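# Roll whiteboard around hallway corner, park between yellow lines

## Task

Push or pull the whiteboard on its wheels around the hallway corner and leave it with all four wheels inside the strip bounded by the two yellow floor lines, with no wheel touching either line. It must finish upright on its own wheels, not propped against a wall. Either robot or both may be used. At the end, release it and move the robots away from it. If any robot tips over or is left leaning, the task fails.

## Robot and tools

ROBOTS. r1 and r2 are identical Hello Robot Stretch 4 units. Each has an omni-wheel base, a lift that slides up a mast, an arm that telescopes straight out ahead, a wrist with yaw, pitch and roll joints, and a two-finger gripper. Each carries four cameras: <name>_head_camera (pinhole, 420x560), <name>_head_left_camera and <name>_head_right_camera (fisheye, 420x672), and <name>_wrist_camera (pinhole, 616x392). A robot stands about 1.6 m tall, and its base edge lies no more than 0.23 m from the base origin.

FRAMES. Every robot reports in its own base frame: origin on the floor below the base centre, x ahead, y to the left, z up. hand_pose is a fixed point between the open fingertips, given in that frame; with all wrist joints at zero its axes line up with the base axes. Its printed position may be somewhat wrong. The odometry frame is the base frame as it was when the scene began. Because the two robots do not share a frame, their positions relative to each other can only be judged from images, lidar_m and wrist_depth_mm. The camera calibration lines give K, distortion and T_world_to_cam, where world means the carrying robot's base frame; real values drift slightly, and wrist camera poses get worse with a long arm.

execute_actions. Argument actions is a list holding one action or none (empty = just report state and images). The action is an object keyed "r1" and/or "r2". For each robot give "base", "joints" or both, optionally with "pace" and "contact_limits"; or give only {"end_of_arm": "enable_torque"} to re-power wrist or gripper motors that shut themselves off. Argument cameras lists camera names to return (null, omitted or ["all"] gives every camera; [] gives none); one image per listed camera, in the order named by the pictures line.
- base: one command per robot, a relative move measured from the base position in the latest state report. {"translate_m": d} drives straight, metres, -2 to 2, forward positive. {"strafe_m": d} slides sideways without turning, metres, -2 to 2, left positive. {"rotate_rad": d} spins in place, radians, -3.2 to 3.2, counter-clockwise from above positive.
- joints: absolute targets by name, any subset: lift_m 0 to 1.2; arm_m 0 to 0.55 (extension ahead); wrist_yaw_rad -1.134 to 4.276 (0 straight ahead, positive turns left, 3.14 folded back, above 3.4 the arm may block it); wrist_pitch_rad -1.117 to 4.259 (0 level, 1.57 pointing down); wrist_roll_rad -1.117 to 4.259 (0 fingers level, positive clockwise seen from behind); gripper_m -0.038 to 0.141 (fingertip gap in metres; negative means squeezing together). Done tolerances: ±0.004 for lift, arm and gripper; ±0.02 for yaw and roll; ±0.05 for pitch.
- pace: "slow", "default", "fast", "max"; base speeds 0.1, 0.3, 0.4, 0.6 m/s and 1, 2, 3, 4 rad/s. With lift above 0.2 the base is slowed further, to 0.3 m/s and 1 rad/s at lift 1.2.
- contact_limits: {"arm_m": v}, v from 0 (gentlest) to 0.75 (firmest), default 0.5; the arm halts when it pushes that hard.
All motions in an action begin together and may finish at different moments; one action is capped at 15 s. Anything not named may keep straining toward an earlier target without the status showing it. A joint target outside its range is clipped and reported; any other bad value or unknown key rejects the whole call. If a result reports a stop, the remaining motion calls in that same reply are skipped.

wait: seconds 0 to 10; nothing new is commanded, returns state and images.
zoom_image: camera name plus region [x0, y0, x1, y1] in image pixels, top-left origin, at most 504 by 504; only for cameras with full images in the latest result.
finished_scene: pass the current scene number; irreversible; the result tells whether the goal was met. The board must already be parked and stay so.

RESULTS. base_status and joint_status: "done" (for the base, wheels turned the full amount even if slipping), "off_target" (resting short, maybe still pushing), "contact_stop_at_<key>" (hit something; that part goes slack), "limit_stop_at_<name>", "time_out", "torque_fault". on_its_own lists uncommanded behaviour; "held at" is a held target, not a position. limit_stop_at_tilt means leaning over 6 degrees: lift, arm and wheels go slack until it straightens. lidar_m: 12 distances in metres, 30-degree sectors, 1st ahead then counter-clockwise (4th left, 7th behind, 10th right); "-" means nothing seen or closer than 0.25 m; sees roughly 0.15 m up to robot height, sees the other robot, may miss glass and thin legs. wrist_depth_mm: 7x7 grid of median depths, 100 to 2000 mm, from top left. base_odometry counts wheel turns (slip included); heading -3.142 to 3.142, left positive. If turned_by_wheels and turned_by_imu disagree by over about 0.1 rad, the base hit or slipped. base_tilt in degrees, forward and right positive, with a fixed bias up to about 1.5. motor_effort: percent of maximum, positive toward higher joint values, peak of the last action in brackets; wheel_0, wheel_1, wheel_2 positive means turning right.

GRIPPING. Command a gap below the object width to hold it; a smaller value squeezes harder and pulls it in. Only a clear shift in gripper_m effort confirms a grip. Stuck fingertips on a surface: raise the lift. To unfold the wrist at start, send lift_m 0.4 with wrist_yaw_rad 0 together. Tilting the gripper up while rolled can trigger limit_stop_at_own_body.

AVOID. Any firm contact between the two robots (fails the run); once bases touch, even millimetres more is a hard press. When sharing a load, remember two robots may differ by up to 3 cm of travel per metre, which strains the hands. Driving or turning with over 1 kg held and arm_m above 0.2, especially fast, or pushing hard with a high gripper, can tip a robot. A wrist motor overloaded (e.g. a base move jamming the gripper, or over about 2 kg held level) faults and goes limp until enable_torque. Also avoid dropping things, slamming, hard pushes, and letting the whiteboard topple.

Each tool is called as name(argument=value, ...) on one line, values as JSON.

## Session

execute_actions(actions=[{"r1":{"joints":{"lift_m":0.4,"wrist_yaw_rad":0,"gripper_m":0.14}},"r2":{"joints":{"lift_m":0.4,"wrist_yaw_rad":0,"gripper_m":0.14}}}], cameras=["r1_head_left_camera","r2_head_left_camera"])

Scene clock: 2.47 s.
r1.base_odometry: x=+0.000 y=+0.000 heading=+0.000 (m, m, rad; r1's odometry frame)
r1.turned_by_wheels: +0.000 (rad since the last result)
r1.turned_by_imu: +0.000 (rad since the last result)
r1.base_tilt: forward=+0.3 right=+0.5 (deg)
r1.lidar_m: 1.55 0.94 0.85 0.85 1.09 1.75 0.98 0.66 0.61 0.61 0.77 1.45
r1.base_status: not commanded
r1.joint_positions: lift_m=+0.400 arm_m=-0.002 wrist_yaw_rad=+0.000 wrist_pitch_rad=-0.013 wrist_roll_rad=-0.001 gripper_m=+0.140
r1.joint_status: all done
r1.motor_effort: lift_m=+25(26) arm_m=+0(0) wrist_yaw_rad=-4(6) wrist_pitch_rad=-9(7) wrist_roll_rad=+2(2) gripper_m=+2(1) wheel_0=+0(0) wheel_1=-1(0) wheel_2=+0(0) (%)
r1.hand_pose: x=+0.4570 y=-0.0873 z=+0.5816 quat_wxyz=(+1.000, +0.000, -0.007, +0.000) (m; r1's base frame)
r1.wrist_depth_mm: 878 1078 1499 - - - - / 878 1118 1537 - - - - / 891 1118 1537 - - - - / 891 1118 1537 - - - - / 878 1118 1537 - - - - / 878 1008 1397 - 1808 211 1863 / 891 1060 1336 126 1430 1308 1336
r2.base_odometry: x=+0.000 y=+0.000 heading=+0.000 (m, m, rad; r2's odometry frame)
r2.turned_by_wheels: +0.000 (rad since the last result)
r2.turned_by_imu: -0.001 (rad since the last result)
r2.base_tilt: forward=+0.0 right=-0.8 (deg)
r2.lidar_m: 0.72 1.15 0.85 0.81 0.87 0.71 0.66 0.70 0.67 0.61 0.67 0.72
r2.base_status: not commanded
r2.joint_positions: lift_m=+0.400 arm_m=-0.002 wrist_yaw_rad=+0.000 wrist_pitch_rad=-0.015 wrist_roll_rad=-0.004 gripper_m=+0.140
r2.joint_status: all done
r2.motor_effort: lift_m=+23(24) arm_m=+0(0) wrist_yaw_rad=-1(6) wrist_pitch_rad=-6(6) wrist_roll_rad=-1(3) gripper_m=-2(4) wheel_0=+0(0) wheel_1=+0(1) wheel_2=-1(0) (%)
r2.hand_pose: x=+0.4573 y=-0.0873 z=+0.5823 quat_wxyz=(+1.000, -0.002, -0.007, +0.000) (m; r2's base frame)
r2.wrist_depth_mm: 1336 1983 - - 496 500 496 / 1336 1983 - - 500 496 496 / 1366 1983 - - 496 500 500 / 1336 1983 - - 500 496 496 / 1308 1921 - - 496 496 500 / 1281 1618 - 1983 496 500 500 / 1255 1430 1464 112 496 496 496
pictures: r1_head_left_camera, r2_head_left_camera
Images, in order (width x height): r1_head_left_camera 420x672, r2_head_left_camera 420x672.

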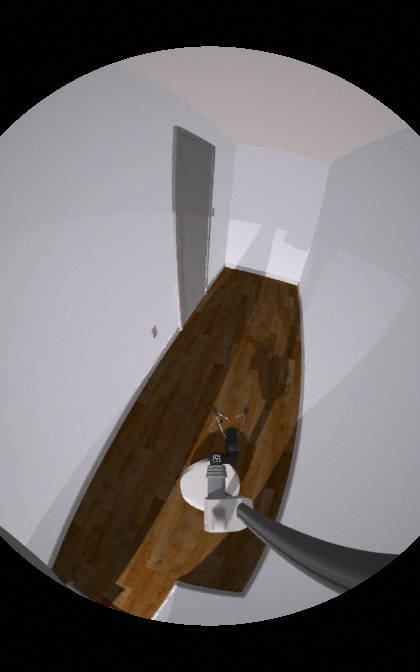

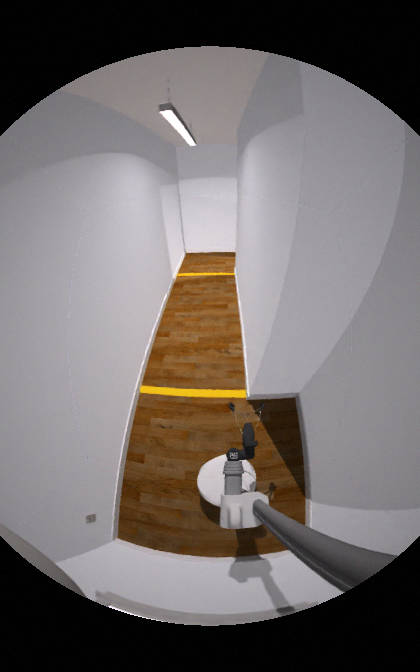

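execute_actions(actions=[{"r1":{"base":{"rotate_rad":2.85},"pace":"fast"},"r2":{"base":{"strafe_m":0.35},"pace":"fast"}}], cameras=[])

execute_actions(actions=[{"r1":{"base":{"strafe_m":-0.35},"pace":"fast"},"r2":{"base":{"translate_m":2},"pace":"max"}}], cameras=["r1_head_camera","r2_head_camera","r1_wrist_camera"])

Scene clock: 5.17 s.
r1.base_odometry: x=+0.000 y=+0.000 heading=+2.850 (m, m, rad; r1's odometry frame)
r1.turned_by_wheels: +2.850 (rad since the last result)
r1.turned_by_imu: +2.852 (rad since the last result)
r1.base_tilt: forward=+0.4 right=+0.3 (deg)
r1.lidar_m: 0.99 0.86 0.62 0.59 0.64 0.91 2.97 1.21 0.88 0.85 0.91 1.30
r1.base_status: done
r1.joint_positions: lift_m=+0.400 arm_m=-0.002 wrist_yaw_rad=+0.000 wrist_pitch_rad=-0.013 wrist_roll_rad=-0.001 gripper_m=+0.140
r1.joint_status: not commanded
r1.motor_effort: lift_m=+24(25) arm_m=+0(0) wrist_yaw_rad=-3(2) wrist_pitch_rad=-8(7) wrist_roll_rad=+3(2) gripper_m=-1(1) wheel_0=-1(9) wheel_1=-1(8) wheel_2=+0(11) (%)
r1.hand_pose: x=+0.4570 y=-0.0873 z=+0.5817 quat_wxyz=(+1.000, +0.000, -0.007, +0.000) (m; r1's base frame)
r1.wrist_depth_mm: 820 809 798 - - 1983 1366 / 820 809 798 - - 1983 1308 / 820 809 798 - - 1983 1281 / 831 809 798 - - - 1308 / 831 820 798 - - 1808 1308 / 820 831 809 1661 1708 210 1308 / 831 831 809 126 1430 1281 1255
r2.base_odometry: x=+0.000 y=+0.350 heading=+0.000 (m, m, rad; r2's odometry frame)
r2.turned_by_wheels: +0.000 (rad since the last result)
r2.turned_by_imu: -0.001 (rad since the last result)
r2.base_tilt: forward=+0.1 right=-0.8 (deg)
r2.lidar_m: 1.83 0.69 0.50 0.46 0.48 0.69 0.68 0.72 0.97 0.99 0.99 0.87
r2.base_status: done
r2.joint_positions: lift_m=+0.400 arm_m=-0.002 wrist_yaw_rad=+0.000 wrist_pitch_rad=-0.015 wrist_roll_rad=-0.004 gripper_m=+0.140
r2.joint_status: not commanded
r2.motor_effort: lift_m=+22(23) arm_m=+0(0) wrist_yaw_rad=+0(2) wrist_pitch_rad=-6(6) wrist_roll_rad=-2(2) gripper_m=+0(2) wheel_0=+0(13) wheel_1=+0(13) wheel_2=+0(2) (%)
r2.hand_pose: x=+0.4573 y=-0.0874 z=+0.5824 quat_wxyz=(+1.000, -0.002, -0.007, +0.000) (m; r2's base frame)
r2.wrist_depth_mm: 854 1281 - - 1756 878 627 / 842 1255 - - 1863 891 634 / 831 1229 - - 1863 917 634 / 831 1229 - - 1863 946 640 / 820 1205 - - - 891 647 / 809 1008 1808 - 1576 778 668 / 788 1042 1464 112 1397 891 668
pictures: none
No camera images: the call's "cameras" was empty. Leave "cameras" out to get every camera's image.

Scene clock: 10.37 s.
r1.base_odometry: x=+0.101 y=+0.335 heading=+2.850 (m, m, rad; r1's odometry frame)
r1.turned_by_wheels: +0.000 (rad since the last result)
r1.turned_by_imu: +0.001 (rad since the last result)
r1.base_tilt: forward=+0.5 right=+0.4 (deg)
r1.lidar_m: 1.54 1.04 0.99 0.94 0.99 1.42 1.77 0.71 0.52 0.51 0.52 0.77
r1.base_status: done
r1.joint_positions: lift_m=+0.400 arm_m=-0.002 wrist_yaw_rad=+0.000 wrist_pitch_rad=-0.013 wrist_roll_rad=-0.001 gripper_m=+0.140
r1.joint_status: not commanded
r1.motor_effort: lift_m=+24(24) arm_m=+0(0) wrist_yaw_rad=-2(3) wrist_pitch_rad=-6(8) wrist_roll_rad=+1(2) gripper_m=-2(3) wheel_0=+0(10) wheel_1=+1(12) wheel_2=+0(0) (%)
r1.hand_pose: x=+0.4570 y=-0.0874 z=+0.5817 quat_wxyz=(+1.000, +0.000, -0.007, +0.000) (m; r1's base frame)
r1.wrist_depth_mm: 809 960 1756 - - 1118 759 / 820 976 1808 - - 1138 741 / 809 991 1808 - - 1138 768 / 809 976 1808 - - 1160 759 / 831 976 1756 - - 1060 759 / 809 854 1430 - 1708 210 759 / 820 904 1366 126 1464 1118 759
r2.base_odometry: x=+2.000 y=+0.350 heading=+0.000 (m, m, rad; r2's odometry frame)
r2.turned_by_wheels: +0.000 (rad since the last result)
r2.turned_by_imu: +0.002 (rad since the last result)
r2.base_tilt: forward=+0.0 right=-0.8 (deg)
r2.lidar_m: 1.78 0.66 0.46 0.44 0.48 0.70 2.00 0.77 0.53 0.53 0.57 0.77
r2.base_status: done
r2.joint_positions: lift_m=+0.400 arm_m=-0.002 wrist_yaw_rad=+0.000 wrist_pitch_rad=-0.015 wrist_roll_rad=-0.004 gripper_m=+0.140
r2.joint_status: not commanded
r2.motor_effort: lift_m=+22(22) arm_m=+0(0) wrist_yaw_rad=+0(0) wrist_pitch_rad=-6(6) wrist_roll_rad=-1(2) gripper_m=-1(1) wheel_0=+0(9) wheel_1=+0(6) wheel_2=+2(18) (%)
r2.hand_pose: x=+0.4573 y=-0.0874 z=+0.5824 quat_wxyz=(+1.000, -0.002, -0.007, +0.000) (m; r2's base frame)
r2.wrist_depth_mm: 798 1205 1863 1863 1808 1808 661 / 820 1205 1863 1863 1863 1808 668 / 809 1205 1808 1808 1863 1808 668 / 798 1182 1863 1863 1808 1863 676 / 788 1138 1808 1863 1863 1808 683 / 768 960 1708 1808 1756 1576 707 / 750 1025 1464 112 1397 1308 699
pictures: r1_head_camera, r1_wrist_camera, r2_head_camera
camera_calibration (this result's frames):
r1_wrist_camera: T_world_to_cam=[[0.0348454, -0.999359, -0.00821609, -0.0946988], [0.00542958, 0.00841026, -0.99995, 0.63696], [0.999378, 0.034799, 0.00571916, -0.229685], [0, 0, 0, 1]] pos_world=[0.229383, -0.0920023, 0.637464]
Images, in order (width x height): r1_head_camera 420x560, r1_wrist_camera 616x392, r2_head_camera 420x560.

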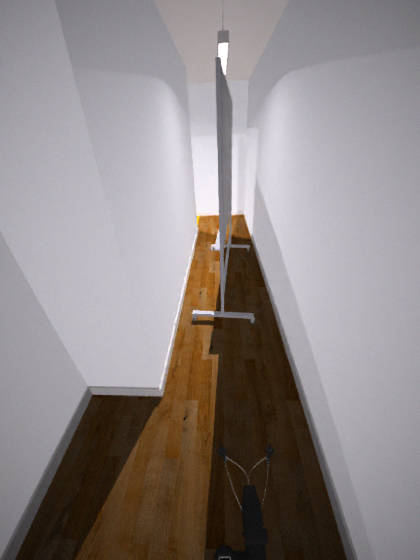

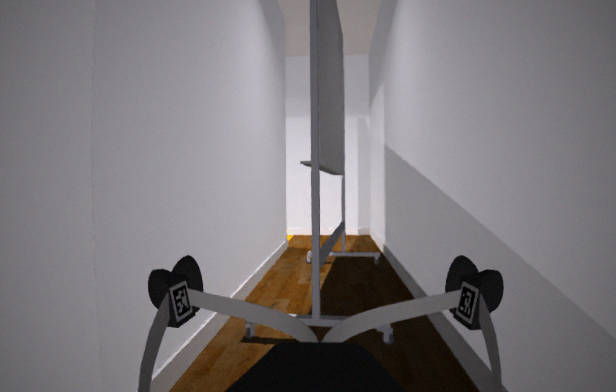

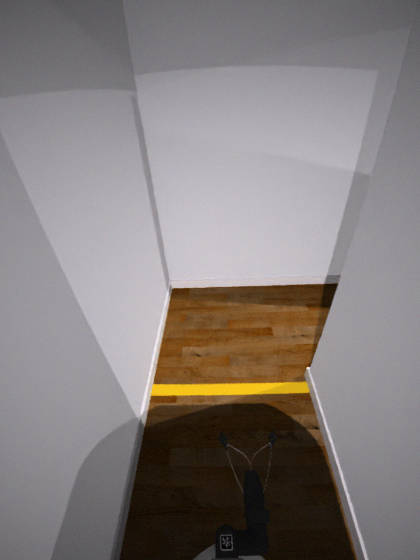

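execute_actions(actions=[{"r1":{"base":{"translate_m":0.75},"joints":{"arm_m":0.15},"pace":"fast"},"r2":{"base":{"translate_m":0.45},"pace":"fast"}}], cameras=[])

execute_actions(actions=[{"r1":{"base":{"rotate_rad":-0.07}},"r2":{"base":{"strafe_m":0.1}}}], cameras=[])

execute_actions(actions=[{"r1":{"base":{"strafe_m":0.08}}}], cameras=["r1_head_camera","r1_wrist_camera"])

Scene clock: 14.33 s.
r1.base_odometry: x=-0.618 y=+0.551 heading=+2.850 (m, m, rad; r1's odometry frame)
r1.turned_by_wheels: +0.000 (rad since the last result)
r1.turned_by_imu: -0.002 (rad since the last result)
r1.base_tilt: forward=+0.4 right=+0.5 (deg)
r1.lidar_m: 0.97 0.58 0.48 0.92 0.96 1.39 1.96 0.75 0.57 0.53 0.55 0.82
r1.base_status: done
r1.joint_positions: lift_m=+0.400 arm_m=+0.149 wrist_yaw_rad=+0.000 wrist_pitch_rad=-0.013 wrist_roll_rad=-0.001 gripper_m=+0.140
r1.joint_status: all done
r1.motor_effort: lift_m=+24(24) arm_m=+7(7) wrist_yaw_rad=-2(1) wrist_pitch_rad=-7(7) wrist_roll_rad=+0(3) gripper_m=+3(0) wheel_0=-1(6) wheel_1=+0(8) wheel_2=+2(11) (%)
r1.hand_pose: x=+0.6081 y=-0.0874 z=+0.5818 quat_wxyz=(+1.000, +0.000, -0.007, +0.000) (m; r1's base frame)
r1.wrist_depth_mm: 647 917 1661 1098 - 1182 798 / 647 917 1708 1098 - 1205 798 / 654 931 1708 1118 - 1205 809 / 654 931 1708 - - 1229 809 / 654 931 1708 - - 1118 798 / 647 809 1336 741 1808 211 809 / 647 842 1366 126 1430 1160 809
r2.base_odometry: x=+2.450 y=+0.350 heading=+0.000 (m, m, rad; r2's odometry frame)
r2.turned_by_wheels: +0.000 (rad since the last result)
r2.turned_by_imu: +0.000 (rad since the last result)
r2.base_tilt: forward=+0.0 right=-0.8 (deg)
r2.lidar_m: 1.54 0.65 0.45 0.42 0.46 0.67 1.97 0.78 0.54 0.51 0.57 0.80
r2.base_status: done
r2.joint_positions: lift_m=+0.400 arm_m=-0.002 wrist_yaw_rad=+0.000 wrist_pitch_rad=-0.015 wrist_roll_rad=-0.004 gripper_m=+0.140
r2.joint_status: not commanded
r2.motor_effort: lift_m=+22(22) arm_m=+0(0) wrist_yaw_rad=+0(1) wrist_pitch_rad=-6(6) wrist_roll_rad=+2(1) gripper_m=+2(1) wheel_0=+0(8) wheel_1=+2(8) wheel_2=+0(13) (%)
r2.hand_pose: x=+0.4573 y=-0.0874 z=+0.5824 quat_wxyz=(+1.000, -0.002, -0.007, +0.000) (m; r2's base frame)
r2.wrist_depth_mm: 798 1182 1397 1366 1366 1366 1366 / 798 1182 1397 1366 1366 1366 1366 / 798 1182 1366 1397 1366 1366 1366 / 788 1138 1366 1366 1366 1366 1366 / 778 1138 1366 1336 1366 1366 1366 / 759 946 1366 1366 1366 1366 1366 / 741 991 1366 112 1336 1308 1308
pictures: none
No camera images: the call's "cameras" was empty. Leave "cameras" out to get every camera's image.

Scene clock: 15.80 s.
r1.base_odometry: x=-0.618 y=+0.551 heading=+2.780 (m, m, rad; r1's odometry frame)
r1.turned_by_wheels: -0.070 (rad since the last result)
r1.turned_by_imu: -0.070 (rad since the last result)
r1.base_tilt: forward=+0.4 right=+0.5 (deg)
r1.lidar_m: 0.99 0.62 0.46 0.82 0.95 1.28 2.43 0.82 0.57 0.52 0.58 0.79
r1.base_status: done
r1.joint_positions: lift_m=+0.400 arm_m=+0.149 wrist_yaw_rad=+0.000 wrist_pitch_rad=-0.013 wrist_roll_rad=-0.001 gripper_m=+0.140
r1.joint_status: not commanded
r1.motor_effort: lift_m=+24(24) arm_m=+7(7) wrist_yaw_rad=-3(3) wrist_pitch_rad=-7(7) wrist_roll_rad=+2(3) gripper_m=+3(0) wheel_0=+0(4) wheel_1=+1(4) wheel_2=+1(6) (%)
r1.hand_pose: x=+0.6081 y=-0.0874 z=+0.5818 quat_wxyz=(+1.000, +0.000, -0.007, +0.000) (m; r1's base frame)
r1.wrist_depth_mm: 741 1098 1983 1464 1983 960 676 / 750 1118 1983 1430 1983 960 668 / 759 1118 - 1618 - 991 676 / 750 1118 - - - 991 683 / 750 1098 1983 - - 904 683 / 741 946 627 1708 1618 210 683 / 741 1008 1336 126 1336 960 683
r2.base_odometry: x=+2.450 y=+0.450 heading=+0.000 (m, m, rad; r2's odometry frame)
r2.turned_by_wheels: +0.000 (rad since the last result)
r2.turned_by_imu: +0.000 (rad since the last result)
r2.base_tilt: forward=+0.0 right=-0.9 (deg)
r2.lidar_m: 1.35 0.50 0.36 0.32 0.36 0.52 1.59 0.89 0.65 0.62 0.64 1.60
r2.base_status: done
r2.joint_positions: lift_m=+0.400 arm_m=-0.002 wrist_yaw_rad=+0.000 wrist_pitch_rad=-0.015 wrist_roll_rad=-0.004 gripper_m=+0.140
r2.joint_status: not commanded
r2.motor_effort: lift_m=+22(22) arm_m=+0(0) wrist_yaw_rad=-1(0) wrist_pitch_rad=-6(6) wrist_roll_rad=+0(0) gripper_m=+1(1) wheel_0=-1(9) wheel_1=+0(8) wheel_2=+0(2) (%)
r2.hand_pose: x=+0.4573 y=-0.0874 z=+0.5824 quat_wxyz=(+1.000, -0.002, -0.007, +0.000) (m; r2's base frame)
r2.wrist_depth_mm: 654 960 1366 1366 1397 1366 1336 / 654 976 1397 1397 1366 1366 1397 / 654 946 1366 1366 1397 1397 1336 / 647 960 1397 1336 1366 1366 1366 / 634 931 1397 1397 1366 1366 1366 / 627 778 1397 1366 1366 1366 1366 / 609 820 1366 112 1336 1308 1281
pictures: none
No camera images: the call's "cameras" was empty. Leave "cameras" out to get every camera's image.

Scene clock: 17.13 s.
r1.base_odometry: x=-0.646 y=+0.476 heading=+2.780 (m, m, rad; r1's odometry frame)
r1.turned_by_wheels: +0.000 (rad since the last result)
r1.turned_by_imu: +0.000 (rad since the last result)
r1.base_tilt: forward=+0.5 right=+0.4 (deg)
r1.lidar_m: 0.96 0.50 0.41 0.84 0.87 1.19 2.86 0.95 0.65 0.61 0.64 0.87
r1.base_status: done
r1.joint_positions: lift_m=+0.400 arm_m=+0.149 wrist_yaw_rad=+0.000 wrist_pitch_rad=-0.013 wrist_roll_rad=-0.001 gripper_m=+0.140
r1.joint_status: not commanded
r1.motor_effort: lift_m=+23(23) arm_m=+7(7) wrist_yaw_rad=-4(3) wrist_pitch_rad=-7(7) wrist_roll_rad=+2(2) gripper_m=-2(3) wheel_0=+0(8) wheel_1=-1(12) wheel_2=+0(0) (%)
r1.hand_pose: x=+0.6081 y=-0.0874 z=+0.5818 quat_wxyz=(+1.000, +0.000, -0.007, +0.000) (m; r1's base frame)
r1.wrist_depth_mm: 627 931 1921 - - 1118 788 / 634 946 1921 - - 1118 788 / 647 946 1983 - - 1160 798 / 640 946 1983 - - 1160 788 / 640 931 1921 - - 1060 809 / 634 809 1464 991 1708 211 798 / 627 854 1336 126 1397 1118 820
r2.base_odometry: x=+2.450 y=+0.450 heading=+0.000 (m, m, rad; r2's odometry frame)
r2.turned_by_wheels: +0.000 (rad since the last result)
r2.turned_by_imu: +0.000 (rad since the last result)
r2.base_tilt: forward=+0.0 right=-0.9 (deg)
r2.lidar_m: 1.36 0.51 0.32 0.34 0.36 0.51 1.58 0.91 0.66 0.62 0.66 1.61
r2.base_status: not commanded
r2.joint_positions: lift_m=+0.400 arm_m=-0.002 wrist_yaw_rad=+0.000 wrist_pitch_rad=-0.015 wrist_roll_rad=-0.004 gripper_m=+0.140
r2.joint_status: not commanded
r2.motor_effort: lift_m=+22(22) arm_m=+0(0) wrist_yaw_rad=+0(0) wrist_pitch_rad=-6(7) wrist_roll_rad=+0(0) gripper_m=-2(1) wheel_0=-1(1) wheel_1=+0(0) wheel_2=+0(0) (%)
r2.hand_pose: x=+0.4573 y=-0.0874 z=+0.5824 quat_wxyz=(+1.000, -0.002, -0.007, +0.000) (m; r2's base frame)
r2.wrist_depth_mm: 654 976 1397 1366 1366 1336 1366 / 661 946 1397 1366 1366 1366 1336 / 647 976 1397 1366 1366 1366 1397 / 647 946 1336 1366 1366 1336 1366 / 634 931 1366 1366 1397 1366 1366 / 627 788 1366 1366 1366 1336 1366 / 609 820 1366 112 1336 1308 1281
pictures: r1_head_camera, r1_wrist_camera
camera_calibration (this result's frames):
r1_wrist_camera: T_world_to_cam=[[0.0346539, -0.999366, -0.00821324, -0.0999069], [0.00551523, 0.00840929, -0.999949, 0.636112], [0.999384, 0.0346068, 0.00580314, -0.380814], [0, 0, 0, 1]] pos_world=[0.380533, -0.092014, 0.637469]
Images, in order (width x height): r1_head_camera 420x560, r1_wrist_camera 616x392.

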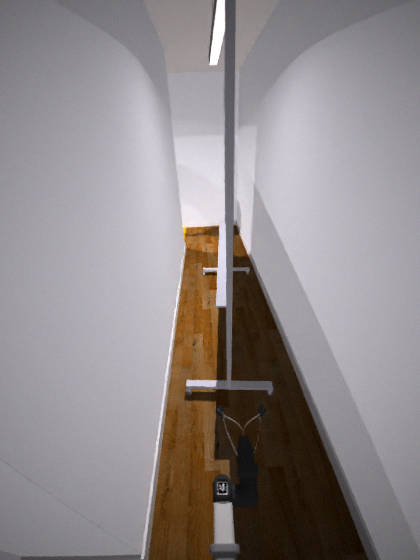

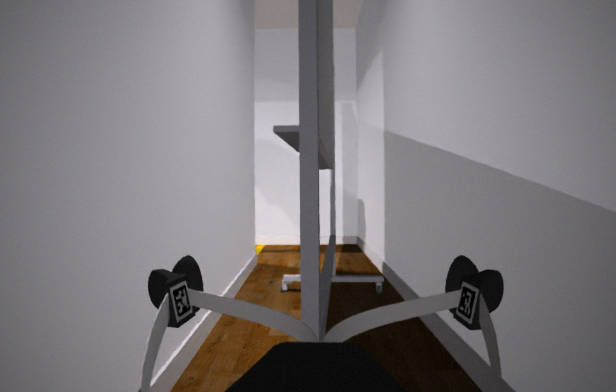

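Cage, shift rear right, push.

execute_actions(actions=[{"r1":{"base":{"translate_m":0.45}}}], cameras=[])

execute_actions(actions=[{"r1":{"joints":{"gripper_m":0.0}}}], cameras=[])

execute_actions(actions=[{"r1":{"base":{"strafe_m":-0.13},"pace":"slow"}}], cameras=[])

execute_actions(actions=[{"r1":{"base":{"translate_m":0.9}}}], cameras=["r1_head_camera","r2_head_camera"])

Scene clock: 20.67 s.
r1.base_odometry: x=-1.067 y=+0.635 heading=+2.780 (m, m, rad; r1's odometry frame)
r1.turned_by_wheels: +0.000 (rad since the last result)
r1.turned_by_imu: -0.001 (rad since the last result)
r1.base_tilt: forward=+0.5 right=+0.5 (deg)
r1.lidar_m: 0.52 0.53 0.35 0.32 0.33 1.19 2.85 0.91 0.66 0.59 0.64 0.55
r1.base_status: done
r1.joint_positions: lift_m=+0.400 arm_m=+0.149 wrist_yaw_rad=+0.000 wrist_pitch_rad=-0.013 wrist_roll_rad=-0.001 gripper_m=+0.140
r1.joint_status: not commanded
r1.motor_effort: lift_m=+23(24) arm_m=+7(7) wrist_yaw_rad=-1(3) wrist_pitch_rad=-6(6) wrist_roll_rad=+2(2) gripper_m=+1(3) wheel_0=+0(5) wheel_1=+1(1) wheel_2=-1(10) (%)
r1.hand_pose: x=+0.6081 y=-0.0874 z=+0.5818 quat_wxyz=(+1.000, +0.000, -0.007, +0.000) (m; r1's base frame)
r1.wrist_depth_mm: 661 960 260 182 - 1078 778 / 661 991 1430 181 - 1118 768 / 668 991 1618 178 - 1138 778 / 668 960 1576 177 - 1118 778 / 661 991 1537 174 - 1025 778 / 654 842 198 172 1661 904 778 / 647 878 1308 121 1430 1060 788
r2.base_odometry: x=+2.450 y=+0.450 heading=+0.000 (m, m, rad; r2's odometry frame)
r2.turned_by_wheels: +0.000 (rad since the last result)
r2.turned_by_imu: -0.001 (rad since the last result)
r2.base_tilt: forward=+0.0 right=-0.8 (deg)
r2.lidar_m: 1.37 0.50 0.35 0.32 0.36 0.54 1.54 0.91 0.67 0.63 0.67 1.60
r2.base_status: not commanded
r2.joint_positions: lift_m=+0.400 arm_m=-0.002 wrist_yaw_rad=+0.000 wrist_pitch_rad=-0.015 wrist_roll_rad=-0.004 gripper_m=+0.140
r2.joint_status: not commanded
r2.motor_effort: lift_m=+22(22) arm_m=+0(0) wrist_yaw_rad=+0(0) wrist_pitch_rad=-6(6) wrist_roll_rad=+0(2) gripper_m=+2(1) wheel_0=-1(1) wheel_1=+0(0) wheel_2=+0(0) (%)
r2.hand_pose: x=+0.4573 y=-0.0874 z=+0.5824 quat_wxyz=(+1.000, -0.002, -0.007, +0.000) (m; r2's base frame)
r2.wrist_depth_mm: 654 976 1397 1366 1366 1366 1366 / 654 976 1366 1366 1366 1366 1336 / 647 960 1366 1366 1366 1336 1366 / 647 946 1366 1366 1336 1366 1336 / 634 917 1366 1366 1397 1336 1366 / 621 778 1366 1366 1336 1366 1366 / 615 820 1366 112 1336 1308 1308
pictures: none
No camera images: the call's "cameras" was empty. Leave "cameras" out to get every camera's image.

Scene clock: 23.03 s.
r1.base_odometry: x=-1.067 y=+0.635 heading=+2.781 (m, m, rad; r1's odometry frame)
r1.turned_by_wheels: +0.001 (rad since the last result)
r1.turned_by_imu: +0.001 (rad since the last result)
r1.base_tilt: forward=+0.3 right=+0.5 (deg)
r1.lidar_m: 0.52 0.52 0.33 0.29 0.34 1.22 2.81 0.91 0.65 0.60 0.62 0.56
r1.base_status: not commanded
r1.joint_positions: lift_m=+0.400 arm_m=+0.149 wrist_yaw_rad=+0.006 wrist_pitch_rad=-0.013 wrist_roll_rad=-0.001 gripper_m=+0.000
r1.joint_status: all done
r1.on_its_own: wrist_yaw_rad is at rest, and its effort (-17) is outside its rest range (-13 to +13)
r1.motor_effort: lift_m=+24(24) arm_m=+6(7) wrist_yaw_rad=-17(32) wrist_pitch_rad=-7(8) wrist_roll_rad=+1(2) gripper_m=-7(7) wheel_0=+5(5) wheel_1=+1(1) wheel_2=+2(2) (%)
r1.hand_pose: x=+0.6088 y=-0.0858 z=+0.5817 quat_wxyz=(+1.000, +0.000, -0.007, +0.003) (m; r1's base frame)
r1.wrist_depth_mm: 647 931 1336 164 - 1098 788 / 640 946 1661 164 - 1138 778 / 654 960 1921 165 - 1160 788 / 661 960 1921 165 - 1138 788 / 654 960 1921 166 - 1160 788 / 640 946 1308 167 189 1138 788 / 640 842 1336 120 1430 976 788
r2.base_odometry: x=+2.450 y=+0.450 heading=+0.000 (m, m, rad; r2's odometry frame)
r2.turned_by_wheels: +0.000 (rad since the last result)
r2.turned_by_imu: -0.001 (rad since the last result)
r2.base_tilt: forward=+0.0 right=-0.9 (deg)
r2.lidar_m: 1.35 0.51 0.36 0.30 0.37 0.51 1.57 0.91 0.68 0.63 0.66 1.60
r2.base_status: not commanded
r2.joint_positions: lift_m=+0.400 arm_m=-0.002 wrist_yaw_rad=+0.000 wrist_pitch_rad=-0.015 wrist_roll_rad=-0.004 gripper_m=+0.140
r2.joint_status: not commanded
r2.motor_effort: lift_m=+22(22) arm_m=+0(0) wrist_yaw_rad=+0(0) wrist_pitch_rad=-6(6) wrist_roll_rad=-3(2) gripper_m=-2(1) wheel_0=-1(1) wheel_1=+0(0) wheel_2=+0(0) (%)
r2.hand_pose: x=+0.4573 y=-0.0874 z=+0.5824 quat_wxyz=(+1.000, -0.002, -0.007, +0.000) (m; r2's base frame)
r2.wrist_depth_mm: 654 976 1366 1366 1366 1366 1366 / 654 960 1366 1366 1366 1366 1366 / 654 960 1366 1397 1397 1366 1366 / 640 946 1397 1366 1366 1366 1366 / 634 917 1397 1397 1366 1366 1397 / 621 778 1366 1366 1336 1366 1366 / 615 820 1366 112 1366 1281 1308
pictures: none
No camera images: the call's "cameras" was empty. Leave "cameras" out to get every camera's image.

Scene clock: 25.47 s.
r1.base_odometry: x=-1.021 y=+0.756 heading=+2.782 (m, m, rad; r1's odometry frame)
r1.turned_by_wheels: +0.001 (rad since the last result)
r1.turned_by_imu: +0.003 (rad since the last result)
r1.base_tilt: forward=+0.4 right=+0.3 (deg)
r1.lidar_m: 0.50 0.57 0.48 0.44 0.45 1.37 2.34 0.70 0.50 0.47 0.49 0.58
r1.base_status: done
r1.joint_positions: lift_m=+0.400 arm_m=+0.149 wrist_yaw_rad=+0.012 wrist_pitch_rad=-0.013 wrist_roll_rad=-0.001 gripper_m=+0.000
r1.joint_status: not commanded
r1.on_its_own: wrist_yaw_rad is at rest, and its effort (-38) is outside its rest range (-13 to +13)
r1.motor_effort: lift_m=+23(24) arm_m=+6(6) wrist_yaw_rad=-38(40) wrist_pitch_rad=-8(7) wrist_roll_rad=+1(1) gripper_m=-12(9) wheel_0=+11(15) wheel_1=+2(4) wheel_2=+5(5) (%)
r1.hand_pose: x=+0.6093 y=-0.0839 z=+0.5818 quat_wxyz=(+1.000, +0.000, -0.007, +0.006) (m; r1's base frame)
r1.wrist_depth_mm: 798 1160 281 162 1921 866 615 / 809 1182 1863 163 1921 878 609 / 820 1205 - 163 1921 904 615 / 809 1205 - 164 - 904 615 / 809 1160 - 164 1983 904 615 / 798 1182 188 165 189 904 609 / 798 1025 1336 126 1336 750 615
r2.base_odometry: x=+2.450 y=+0.450 heading=+0.000 (m, m, rad; r2's odometry frame)
r2.turned_by_wheels: +0.000 (rad since the last result)
r2.turned_by_imu: -0.001 (rad since the last result)
r2.base_tilt: forward=+0.0 right=-0.8 (deg)
r2.lidar_m: 1.39 0.49 0.34 0.32 0.35 0.53 1.58 0.91 0.67 0.63 0.66 1.59
r2.base_status: not commanded
r2.joint_positions: lift_m=+0.400 arm_m=-0.002 wrist_yaw_rad=+0.000 wrist_pitch_rad=-0.015 wrist_roll_rad=-0.004 gripper_m=+0.140
r2.joint_status: not commanded
r2.motor_effort: lift_m=+22(22) arm_m=+0(0) wrist_yaw_rad=+0(1) wrist_pitch_rad=-6(6) wrist_roll_rad=-2(1) gripper_m=+1(0) wheel_0=-1(1) wheel_1=+0(0) wheel_2=+0(0) (%)
r2.hand_pose: x=+0.4573 y=-0.0874 z=+0.5824 quat_wxyz=(+1.000, -0.002, -0.007, +0.000) (m; r2's base frame)
r2.wrist_depth_mm: 654 976 1366 1366 1336 1366 1336 / 654 976 1336 1397 1366 1366 1366 / 654 960 1366 1366 1366 1366 1366 / 647 946 1366 1366 1366 1366 1366 / 640 931 1397 1336 1397 1366 1366 / 621 788 1366 1366 1366 1366 1336 / 615 820 1336 112 1336 1308 1281
pictures: none
No camera images: the call's "cameras" was empty. Leave "cameras" out to get every camera's image.

Scene clock: 29.93 s.
r1.base_odometry: x=-1.864 y=+1.073 heading=+2.782 (m, m, rad; r1's odometry frame)
r1.turned_by_wheels: +0.000 (rad since the last result)
r1.turned_by_imu: +0.003 (rad since the last result)
r1.base_tilt: forward=+0.5 right=+0.3 (deg)
r1.lidar_m: 0.46 0.51 0.51 0.47 0.50 0.69 2.21 0.70 0.47 0.45 0.48 0.54
r1.base_status: done
r1.joint_positions: lift_m=+0.400 arm_m=+0.149 wrist_yaw_rad=-0.005 wrist_pitch_rad=-0.012 wrist_roll_rad=-0.001 gripper_m=+0.000
r1.joint_status: not commanded
r1.motor_effort: lift_m=+23(23) arm_m=+6(6) wrist_yaw_rad=+13(36) wrist_pitch_rad=-12(12) wrist_roll_rad=+3(3) gripper_m=-11(11) wheel_0=+2(14) wheel_1=+2(10) wheel_2=-6(23) (%)
r1.hand_pose: x=+0.6078 y=-0.0889 z=+0.5814 quat_wxyz=(+1.000, +0.000, -0.006, -0.003) (m; r1's base frame)
r1.wrist_depth_mm: 866 1281 264 119 1366 778 554 / 866 1281 - 120 1430 788 549 / 878 1308 - 120 1430 798 549 / 866 1281 - 120 1397 798 559 / 866 1281 - 121 1464 809 559 / 866 1281 189 121 181 741 559 / 854 1078 1366 114 1229 676 559
r2.base_odometry: x=+2.450 y=+0.450 heading=+0.000 (m, m, rad; r2's odometry frame)
r2.turned_by_wheels: +0.000 (rad since the last result)
r2.turned_by_imu: -0.001 (rad since the last result)
r2.base_tilt: forward=+0.0 right=-0.8 (deg)
r2.lidar_m: 1.37 0.48 0.34 0.32 0.37 0.54 1.57 0.88 0.66 0.62 0.64 1.14
r2.base_status: not commanded
r2.joint_positions: lift_m=+0.400 arm_m=-0.002 wrist_yaw_rad=+0.000 wrist_pitch_rad=-0.015 wrist_roll_rad=-0.004 gripper_m=+0.140
r2.joint_status: not commanded
r2.motor_effort: lift_m=+22(22) arm_m=+0(0) wrist_yaw_rad=+0(1) wrist_pitch_rad=-6(6) wrist_roll_rad=-1(2) gripper_m=-3(5) wheel_0=-1(1) wheel_1=+0(0) wheel_2=+0(1) (%)
r2.hand_pose: x=+0.4573 y=-0.0874 z=+0.5824 quat_wxyz=(+1.000, -0.002, -0.007, +0.000) (m; r2's base frame)
r2.wrist_depth_mm: 654 976 1366 1366 1366 1336 931 / 654 976 1366 1366 1366 1397 931 / 654 976 1366 1366 1366 1366 1366 / 647 946 1366 1366 1397 1366 1366 / 640 931 1397 1336 1366 1366 1397 / 621 778 1366 1366 1366 1366 1336 / 609 820 1366 112 1366 1229 1205
pictures: r1_head_camera, r2_head_camera
Images, in order (width x height): r1_head_camera 420x560, r2_head_camera 420x560.

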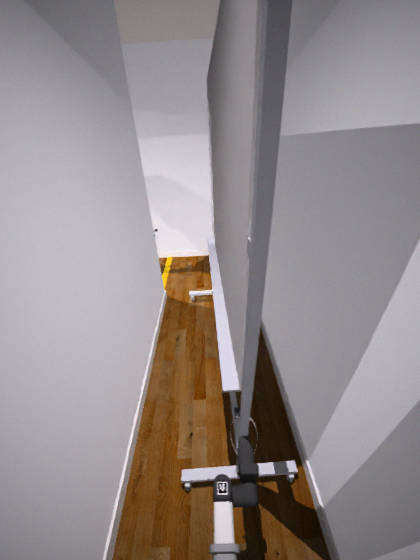

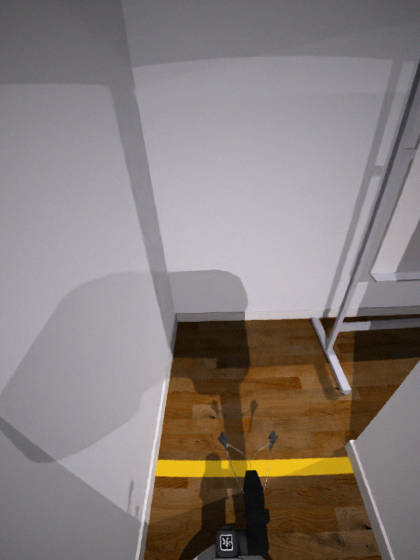

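execute_actions(actions=[{"r1":{"base":{"translate_m":0.6}},"r2":{"base":{"translate_m":0.2}}}], cameras=["r2_wrist_camera","r2_head_camera"])

Scene clock: 33.67 s.
r1.base_odometry: x=-2.425 y=+1.284 heading=+2.782 (m, m, rad; r1's odometry frame)
r1.turned_by_wheels: +0.000 (rad since the last result)
r1.turned_by_imu: -0.005 (rad since the last result)
r1.base_tilt: forward=+0.3 right=+0.4 (deg)
r1.lidar_m: 0.48 0.49 0.54 0.49 0.51 0.72 2.14 0.66 0.47 0.42 0.46 0.55
r1.base_status: done
r1.joint_positions: lift_m=+0.400 arm_m=+0.149 wrist_yaw_rad=-0.006 wrist_pitch_rad=-0.012 wrist_roll_rad=-0.001 gripper_m=+0.000
r1.joint_status: not commanded
r1.on_its_own: wrist_yaw_rad is at rest, and its effort (+14) is outside its rest range (-13 to +13)
r1.motor_effort: lift_m=+24(24) arm_m=+6(6) wrist_yaw_rad=+14(41) wrist_pitch_rad=-12(11) wrist_roll_rad=+1(2) gripper_m=-12(10) wheel_0=+1(11) wheel_1=+1(8) wheel_2=-7(24) (%)
r1.hand_pose: x=+0.6078 y=-0.0891 z=+0.5813 quat_wxyz=(+1.000, +0.000, -0.006, -0.003) (m; r1's base frame)
r1.wrist_depth_mm: 904 - 264 118 1281 723 517 / 904 - - 119 1308 741 517 / 931 - - 119 1336 732 517 / 904 - - 120 1366 759 525 / 917 - - 120 1366 750 525 / 891 1618 189 121 180 699 517 / 891 1138 1308 114 1255 634 530
r2.base_odometry: x=+2.650 y=+0.450 heading=+0.000 (m, m, rad; r2's odometry frame)
r2.turned_by_wheels: +0.000 (rad since the last result)
r2.turned_by_imu: -0.001 (rad since the last result)
r2.base_tilt: forward=+0.1 right=-0.8 (deg)
r2.lidar_m: 0.70 0.50 0.34 0.33 0.35 0.54 1.56 0.92 0.66 0.62 0.67 0.90
r2.base_status: done
r2.joint_positions: lift_m=+0.400 arm_m=-0.002 wrist_yaw_rad=+0.000 wrist_pitch_rad=-0.015 wrist_roll_rad=-0.004 gripper_m=+0.140
r2.joint_status: not commanded
r2.motor_effort: lift_m=+22(22) arm_m=+0(1) wrist_yaw_rad=+0(1) wrist_pitch_rad=-6(6) wrist_roll_rad=+0(1) gripper_m=+2(0) wheel_0=+1(6) wheel_1=+1(4) wheel_2=-2(12) (%)
r2.hand_pose: x=+0.4573 y=-0.0874 z=+0.5824 quat_wxyz=(+1.000, -0.002, -0.007, +0.000) (m; r2's base frame)
r2.wrist_depth_mm: 647 960 1182 1160 732 741 750 / 647 976 1160 1182 732 741 750 / 647 960 1160 1160 741 1160 1160 / 640 931 1160 1160 1182 1160 1138 / 634 917 1160 1182 1160 1182 1160 / 621 778 1182 1160 1160 732 1138 / 609 809 1160 112 723 1138 1138
pictures: r2_head_camera, r2_wrist_camera
camera_calibration (this result's frames):
r2_wrist_camera: T_world_to_cam=[[-0.0018915, -0.999008, -0.0444877, -0.0567502], [0.0270299, 0.0444204, -0.998647, 0.634892], [0.999633, -0.00309144, 0.0269191, -0.243248], [0, 0, 0, 1]] pos_world=[0.22589, -0.0856481, 0.638057]
Images, in order (width x height): r2_head_camera 420x560, r2_wrist_camera 616x392.

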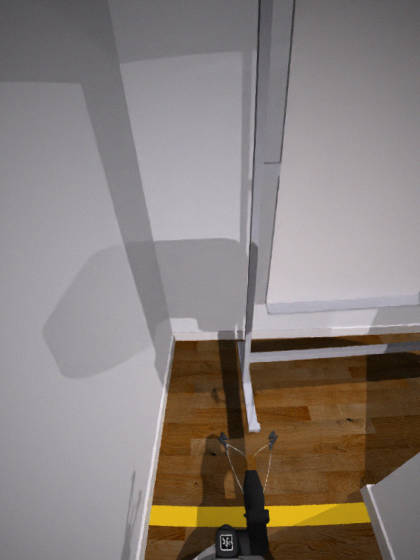

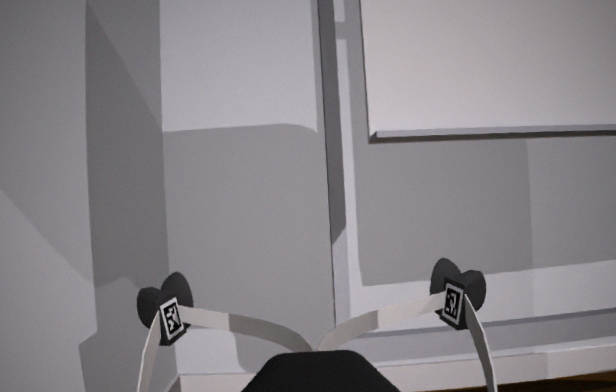

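execute_actions(actions=[{"r1":{"base":{"translate_m":0.06},"pace":"slow"},"r2":{"base":{"translate_m":0.09},"joints":{"arm_m":0.1}}}], cameras=[])

execute_actions(actions=[{"r2":{"joints":{"arm_m":0.48}}}], cameras=[])

execute_actions(actions=[{"r2":{"joints":{"gripper_m":-0.02}}}], cameras=[])

execute_actions(actions=[{"r2":{"base":{"translate_m":-0.3},"pace":"slow"}}], cameras=[])

execute_actions(actions=[{"r2":{"base":{"translate_m":-0.2},"pace":"slow"},"r1":{"base":{"translate_m":0.08},"pace":"slow"}}], cameras=[])

execute_actions(actions=[{"r2":{"base":{"translate_m":-0.2},"pace":"slow"},"r1":{"base":{"translate_m":0.1},"pace":"slow"}}], cameras=["r1_head_camera","r2_head_camera"])

Scene clock: 37.30 s.
r1.base_odometry: x=-2.481 y=+1.305 heading=+2.781 (m, m, rad; r1's odometry frame)
r1.turned_by_wheels: +0.000 (rad since the last result)
r1.turned_by_imu: -0.001 (rad since the last result)
r1.base_tilt: forward=+0.4 right=+0.4 (deg)
r1.lidar_m: 0.45 0.48 0.54 0.49 0.49 0.73 2.15 0.67 0.44 0.43 0.42 0.54
r1.base_status: done
r1.joint_positions: lift_m=+0.400 arm_m=+0.149 wrist_yaw_rad=-0.009 wrist_pitch_rad=-0.012 wrist_roll_rad=-0.001 gripper_m=+0.000
r1.joint_status: not commanded
r1.on_its_own: wrist_yaw_rad is at rest, and its effort (+22) is outside its rest range (-13 to +13)
r1.motor_effort: lift_m=+23(24) arm_m=+6(6) wrist_yaw_rad=+22(34) wrist_pitch_rad=-11(11) wrist_roll_rad=+2(1) gripper_m=-8(11) wheel_0=+3(6) wheel_1=+4(3) wheel_2=-10(17) (%)
r1.hand_pose: x=+0.6075 y=-0.0899 z=+0.5814 quat_wxyz=(+1.000, +0.000, -0.006, -0.004) (m; r1's base frame)
r1.wrist_depth_mm: 904 - 263 118 1229 715 512 / 917 - - 119 1255 723 504 / 917 - - 119 1308 723 517 / 931 - - 120 1308 732 517 / 917 - - 120 1308 732 517 / 917 1708 189 121 181 676 508 / 891 1182 1336 114 1255 621 517
r2.base_odometry: x=+2.740 y=+0.450 heading=+0.000 (m, m, rad; r2's odometry frame)
r2.turned_by_wheels: +0.000 (rad since the last result)
r2.turned_by_imu: -0.001 (rad since the last result)
r2.base_tilt: forward=+0.1 right=-0.8 (deg)
r2.lidar_m: 0.60 0.50 0.34 0.33 0.37 0.51 1.56 0.92 0.65 0.61 0.67 0.83
r2.base_status: done
r2.joint_positions: lift_m=+0.400 arm_m=+0.099 wrist_yaw_rad=+0.000 wrist_pitch_rad=-0.015 wrist_roll_rad=-0.004 gripper_m=+0.140
r2.joint_status: all done
r2.motor_effort: lift_m=+22(22) arm_m=+8(10) wrist_yaw_rad=-1(0) wrist_pitch_rad=-6(6) wrist_roll_rad=-1(2) gripper_m=-1(3) wheel_0=+3(6) wheel_1=+2(6) wheel_2=-2(14) (%)
r2.hand_pose: x=+0.5579 y=-0.0874 z=+0.5824 quat_wxyz=(+1.000, -0.002, -0.007, +0.000) (m; r2's base frame)
r2.wrist_depth_mm: 647 960 976 960 535 544 549 / 640 960 976 976 539 544 544 / 640 960 960 960 960 976 960 / 640 931 976 960 960 960 960 / 627 917 976 960 976 960 960 / 615 768 960 960 960 960 960 / 603 809 960 112 960 960 960
pictures: none
No camera images: the call's "cameras" was empty. Leave "cameras" out to get every camera's image.

Scene clock: 39.53 s.
r1.base_odometry: x=-2.481 y=+1.305 heading=+2.781 (m, m, rad; r1's odometry frame)
r1.turned_by_wheels: +0.000 (rad since the last result)
r1.turned_by_imu: +0.000 (rad since the last result)
r1.base_tilt: forward=+0.3 right=+0.4 (deg)
r1.lidar_m: 0.47 0.47 0.53 0.48 0.51 0.72 2.13 0.66 0.46 0.42 0.45 0.52
r1.base_status: not commanded
r1.joint_positions: lift_m=+0.400 arm_m=+0.149 wrist_yaw_rad=-0.007 wrist_pitch_rad=-0.012 wrist_roll_rad=-0.001 gripper_m=+0.000
r1.joint_status: not commanded
r1.on_its_own: wrist_yaw_rad is at rest, and its effort (+16) is outside its rest range (-13 to +13)
r1.motor_effort: lift_m=+23(24) arm_m=+6(6) wrist_yaw_rad=+16(23) wrist_pitch_rad=-11(10) wrist_roll_rad=+3(2) gripper_m=-6(16) wheel_0=+2(3) wheel_1=+3(4) wheel_2=-9(11) (%)
r1.hand_pose: x=+0.6077 y=-0.0893 z=+0.5813 quat_wxyz=(+1.000, +0.000, -0.006, -0.003) (m; r1's base frame)
r1.wrist_depth_mm: 904 - 264 118 1281 707 517 / 917 - - 119 1308 723 508 / 931 - - 120 1281 732 512 / 931 - - 120 1308 741 517 / 917 - - 120 1336 732 517 / 917 1708 189 120 180 683 512 / 891 1138 1308 114 1229 621 521
r2.base_odometry: x=+2.740 y=+0.450 heading=+0.000 (m, m, rad; r2's odometry frame)
r2.turned_by_wheels: +0.000 (rad since the last result)
r2.turned_by_imu: -0.001 (rad since the last result)
r2.base_tilt: forward=+0.1 right=-0.9 (deg)
r2.lidar_m: 0.58 0.48 0.34 0.32 0.36 0.48 1.57 0.89 0.64 0.62 0.67 0.83
r2.base_status: not commanded
r2.joint_positions: lift_m=+0.400 arm_m=+0.478 wrist_yaw_rad=-0.002 wrist_pitch_rad=-0.015 wrist_roll_rad=-0.004 gripper_m=+0.140
r2.joint_status: all done
r2.motor_effort: lift_m=+22(22) arm_m=+10(10) wrist_yaw_rad=+7(8) wrist_pitch_rad=-5(6) wrist_roll_rad=-1(1) gripper_m=-2(1) wheel_0=+3(2) wheel_1=+2(2) wheel_2=-2(2) (%)
r2.hand_pose: x=+0.9374 y=-0.0881 z=+0.5824 quat_wxyz=(+1.000, -0.002, -0.007, -0.001) (m; r2's base frame)
r2.wrist_depth_mm: 580 585 591 150 585 580 585 / 585 585 585 149 580 580 580 / 585 585 585 149 585 580 574 / 580 585 580 149 580 580 574 / 585 580 585 149 580 580 580 / 585 585 580 149 580 580 574 / 580 580 580 112 580 574 574
pictures: none
No camera images: the call's "cameras" was empty. Leave "cameras" out to get every camera's image.

Scene clock: 42.03 s.
r1.base_odometry: x=-2.481 y=+1.305 heading=+2.781 (m, m, rad; r1's odometry frame)
r1.turned_by_wheels: +0.000 (rad since the last result)
r1.turned_by_imu: +0.000 (rad since the last result)
r1.base_tilt: forward=+0.5 right=+0.3 (deg)
r1.lidar_m: 0.48 0.49 0.54 0.47 0.54 0.71 2.14 0.67 0.46 0.41 0.47 0.51
r1.base_status: not commanded
r1.joint_positions: lift_m=+0.400 arm_m=+0.149 wrist_yaw_rad=-0.005 wrist_pitch_rad=-0.012 wrist_roll_rad=-0.001 gripper_m=+0.000
r1.joint_status: not commanded
r1.motor_effort: lift_m=+24(23) arm_m=+6(6) wrist_yaw_rad=+13(17) wrist_pitch_rad=-11(11) wrist_roll_rad=+3(1) gripper_m=-10(10) wheel_0=+2(2) wheel_1=+3(3) wheel_2=-7(8) (%)
r1.hand_pose: x=+0.6078 y=-0.0888 z=+0.5813 quat_wxyz=(+1.000, +0.000, -0.006, -0.002) (m; r1's base frame)
r1.wrist_depth_mm: 904 - 263 118 1281 732 521 / 917 - - 119 1308 732 512 / 917 - - 119 1336 741 521 / 931 - - 120 1336 750 517 / 917 - - 120 1336 741 517 / 904 1708 189 121 180 691 517 / 904 1138 1336 114 1205 634 525
r2.base_odometry: x=+2.740 y=+0.450 heading=+0.000 (m, m, rad; r2's odometry frame)
r2.turned_by_wheels: +0.000 (rad since the last result)
r2.turned_by_imu: -0.001 (rad since the last result)
r2.base_tilt: forward=+0.0 right=-0.8 (deg)
r2.lidar_m: 0.57 0.53 0.34 0.33 0.36 0.52 1.53 0.90 0.68 0.62 0.66 0.85
r2.base_status: not commanded
r2.joint_positions: lift_m=+0.400 arm_m=+0.479 wrist_yaw_rad=-0.001 wrist_pitch_rad=-0.015 wrist_roll_rad=-0.004 gripper_m=-0.020
r2.joint_status: all done
r2.motor_effort: lift_m=+22(22) arm_m=+7(10) wrist_yaw_rad=+2(7) wrist_pitch_rad=-6(6) wrist_roll_rad=-1(0) gripper_m=-14(16) wheel_0=+2(3) wheel_1=+2(2) wheel_2=-2(2) (%)
r2.hand_pose: x=+0.9381 y=-0.0876 z=+0.5824 quat_wxyz=(+1.000, -0.002, -0.008, +0.000) (m; r2's base frame)
r2.wrist_depth_mm: 585 585 580 146 580 580 580 / 585 585 580 145 574 580 580 / 591 580 580 146 580 580 580 / 585 580 580 146 580 580 580 / 580 585 574 145 580 580 574 / 585 580 580 145 185 580 574 / 580 580 580 112 580 580 574
pictures: none
No camera images: the call's "cameras" was empty. Leave "cameras" out to get every camera's image.

Scene clock: 46.33 s.
r1.base_odometry: x=-2.481 y=+1.306 heading=+2.782 (m, m, rad; r1's odometry frame)
r1.turned_by_wheels: +0.001 (rad since the last result)
r1.turned_by_imu: +0.001 (rad since the last result)
r1.base_tilt: forward=+0.4 right=+0.3 (deg)
r1.lidar_m: 0.48 0.46 0.53 0.49 0.52 0.74 2.15 0.67 0.44 0.43 0.44 0.58
r1.base_status: not commanded
r1.joint_positions: lift_m=+0.400 arm_m=+0.149 wrist_yaw_rad=+0.006 wrist_pitch_rad=-0.013 wrist_roll_rad=-0.001 gripper_m=+0.000
r1.joint_status: not commanded
r1.on_its_own: wrist_yaw_rad is at rest, and its effort (-22) is outside its rest range (-13 to +13)
r1.motor_effort: lift_m=+24(24) arm_m=+5(6) wrist_yaw_rad=-22(20) wrist_pitch_rad=-8(14) wrist_roll_rad=+1(2) gripper_m=-13(14) wheel_0=+2(2) wheel_1=+3(3) wheel_2=+2(7) (%)
r1.hand_pose: x=+0.6090 y=-0.0856 z=+0.5817 quat_wxyz=(+1.000, +0.000, -0.007, +0.003) (m; r1's base frame)
r1.wrist_depth_mm: 878 - 247 138 1576 759 539 / 891 - 375 138 1618 778 530 / 891 - - 138 1661 778 535 / 891 - - 139 1661 768 539 / 891 - - 139 1708 788 539 / 878 1708 189 140 188 768 530 / 866 1098 1366 122 1255 615 544
r2.base_odometry: x=+2.440 y=+0.450 heading=-0.001 (m, m, rad; r2's odometry frame)
r2.turned_by_wheels: -0.002 (rad since the last result)
r2.turned_by_imu: -0.004 (rad since the last result)
r2.base_tilt: forward=+0.1 right=-0.8 (deg)
r2.lidar_m: 0.58 0.50 0.37 0.32 0.36 0.53 1.57 0.93 0.67 0.63 0.66 0.62
r2.base_status: done
r2.joint_positions: lift_m=+0.400 arm_m=+0.479 wrist_yaw_rad=-0.002 wrist_pitch_rad=-0.015 wrist_roll_rad=-0.004 gripper_m=-0.020
r2.joint_status: not commanded
r2.motor_effort: lift_m=+22(22) arm_m=+4(7) wrist_yaw_rad=+7(17) wrist_pitch_rad=-6(5) wrist_roll_rad=-1(1) gripper_m=-11(11) wheel_0=-14(14) wheel_1=-8(7) wheel_2=+1(10) (%)
r2.hand_pose: x=+0.9385 y=-0.0880 z=+0.5824 quat_wxyz=(+1.000, -0.002, -0.008, -0.001) (m; r2's base frame)
r2.wrist_depth_mm: 661 878 891 165 891 904 891 / 661 891 904 164 891 891 891 / 661 878 891 165 878 891 878 / 654 878 878 164 891 878 891 / 640 891 878 164 878 891 891 / 627 891 878 163 183 891 878 / 621 842 878 112 878 878 891
pictures: none
No camera images: the call's "cameras" was empty. Leave "cameras" out to get every camera's image.

Scene clock: 49.60 s.
r1.base_odometry: x=-2.556 y=+1.334 heading=+2.782 (m, m, rad; r1's odometry frame)
r1.turned_by_wheels: +0.000 (rad since the last result)
r1.turned_by_imu: -0.001 (rad since the last result)
r1.base_tilt: forward=+0.4 right=+0.4 (deg)
r1.lidar_m: 0.44 0.44 0.55 0.49 0.51 0.73 1.84 0.66 0.46 0.42 0.45 0.56
r1.base_status: done
r1.joint_positions: lift_m=+0.400 arm_m=+0.149 wrist_yaw_rad=+0.003 wrist_pitch_rad=-0.012 wrist_roll_rad=-0.001 gripper_m=+0.000
r1.joint_status: not commanded
r1.motor_effort: lift_m=+23(23) arm_m=+5(5) wrist_yaw_rad=-12(26) wrist_pitch_rad=-10(12) wrist_roll_rad=+1(2) gripper_m=-13(13) wheel_0=+1(8) wheel_1=+3(2) wheel_2=-2(14) (%)
r1.hand_pose: x=+0.6088 y=-0.0865 z=+0.5813 quat_wxyz=(+1.000, +0.000, -0.006, +0.002) (m; r1's base frame)
r1.wrist_depth_mm: 904 1078 250 125 1336 741 525 / 891 - 421 125 1366 750 517 / 891 - - 126 1366 759 521 / 904 - - 127 1397 750 525 / 891 - - 128 1366 759 525 / 891 1756 187 128 182 707 521 / 878 1118 1229 116 1255 603 530
r2.base_odometry: x=+2.240 y=+0.450 heading=-0.001 (m, m, rad; r2's odometry frame)
r2.turned_by_wheels: +0.000 (rad since the last result)
r2.turned_by_imu: +0.002 (rad since the last result)
r2.base_tilt: forward=+0.0 right=-0.8 (deg)
r2.lidar_m: 0.66 0.48 0.36 0.33 0.37 0.52 1.59 0.91 0.63 0.62 0.67 0.59
r2.base_status: done
r2.joint_positions: lift_m=+0.400 arm_m=+0.479 wrist_yaw_rad=+0.005 wrist_pitch_rad=-0.015 wrist_roll_rad=-0.004 gripper_m=-0.020
r2.joint_status: not commanded
r2.on_its_own: wrist_yaw_rad is at rest, and its effort (-14) is outside its rest range (-13 to +13)
r2.motor_effort: lift_m=+22(22) arm_m=+4(4) wrist_yaw_rad=-14(47) wrist_pitch_rad=-5(5) wrist_roll_rad=-2(2) gripper_m=-14(12) wheel_0=-4(16) wheel_1=-5(9) wheel_2=+8(18) (%)
r2.hand_pose: x=+0.9391 y=-0.0861 z=+0.5825 quat_wxyz=(+1.000, -0.002, -0.008, +0.002) (m; r2's base frame)
r2.wrist_depth_mm: 640 946 1118 167 1078 1078 248 / 647 946 1098 167 1078 1098 1060 / 647 946 1078 165 1098 1078 1078 / 640 931 1098 166 1078 1078 1078 / 627 917 1078 165 1078 1098 1078 / 615 891 1078 166 185 1060 1078 / 597 798 1098 112 1078 1060 1060
pictures: none
No camera images: the call's "cameras" was empty. Leave "cameras" out to get every camera's image.

Scene clock: 52.87 s.
r1.base_odometry: x=-2.649 y=+1.369 heading=+2.782 (m, m, rad; r1's odometry frame)
r1.turned_by_wheels: +0.000 (rad since the last result)
r1.turned_by_imu: -0.002 (rad since the last result)
r1.base_tilt: forward=+0.5 right=+0.4 (deg)
r1.lidar_m: 0.39 0.40 0.55 0.50 0.52 0.72 1.87 0.67 0.46 0.40 0.44 0.56
r1.base_status: done
r1.joint_positions: lift_m=+0.400 arm_m=+0.149 wrist_yaw_rad=-0.001 wrist_pitch_rad=-0.012 wrist_roll_rad=-0.001 gripper_m=+0.000
r1.joint_status: not commanded
r1.motor_effort: lift_m=+23(24) arm_m=+5(5) wrist_yaw_rad=+0(51) wrist_pitch_rad=-11(11) wrist_roll_rad=+1(1) gripper_m=-14(15) wheel_0=-2(5) wheel_1=+1(5) wheel_2=-3(19) (%)
r1.hand_pose: x=+0.6084 y=-0.0876 z=+0.5814 quat_wxyz=(+1.000, +0.000, -0.006, +0.000) (m; r1's base frame)
r1.wrist_depth_mm: 891 256 259 121 1118 715 508 / 904 415 - 121 1138 723 504 / 931 - - 122 1160 732 508 / 931 - - 122 1160 741 512 / 931 - - 122 1182 732 512 / 917 1808 187 123 179 676 512 / 904 1255 1336 113 1160 627 512
r2.base_odometry: x=+2.041 y=+0.450 heading=-0.001 (m, m, rad; r2's odometry frame)
r2.turned_by_wheels: +0.001 (rad since the last result)
r2.turned_by_imu: +0.004 (rad since the last result)
r2.base_tilt: forward=+0.1 right=-0.8 (deg)
r2.lidar_m: 0.71 0.51 0.37 0.33 0.33 0.56 1.66 0.91 0.64 0.61 0.65 0.63
r2.base_status: done
r2.joint_positions: lift_m=+0.400 arm_m=+0.479 wrist_yaw_rad=+0.007 wrist_pitch_rad=-0.015 wrist_roll_rad=-0.004 gripper_m=-0.020
r2.joint_status: not commanded
r2.on_its_own: wrist_yaw_rad is at rest, and its effort (-21) is outside its rest range (-13 to +13)
r2.motor_effort: lift_m=+22(22) arm_m=+4(4) wrist_yaw_rad=-21(64) wrist_pitch_rad=-5(6) wrist_roll_rad=-1(2) gripper_m=-14(11) wheel_0=-1(17) wheel_1=-2(5) wheel_2=+11(25) (%)
r2.hand_pose: x=+0.9393 y=-0.0854 z=+0.5825 quat_wxyz=(+1.000, -0.002, -0.008, +0.004) (m; r2's base frame)
r2.wrist_depth_mm: 634 931 1281 168 1308 238 239 / 634 931 1308 167 1281 1308 1281 / 634 931 1308 167 1281 1281 1281 / 621 904 1308 168 1281 1281 1281 / 615 891 1308 167 1281 1281 1281 / 603 878 208 164 188 1281 1281 / 597 741 1281 112 1255 1229 1255
pictures: r1_head_camera, r2_head_camera
Images, in order (width x height): r1_head_camera 420x560, r2_head_camera 420x560.

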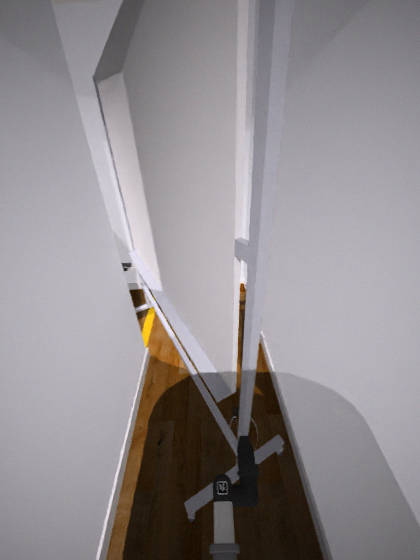

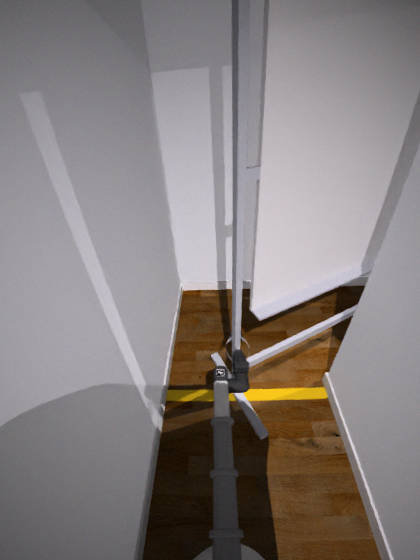

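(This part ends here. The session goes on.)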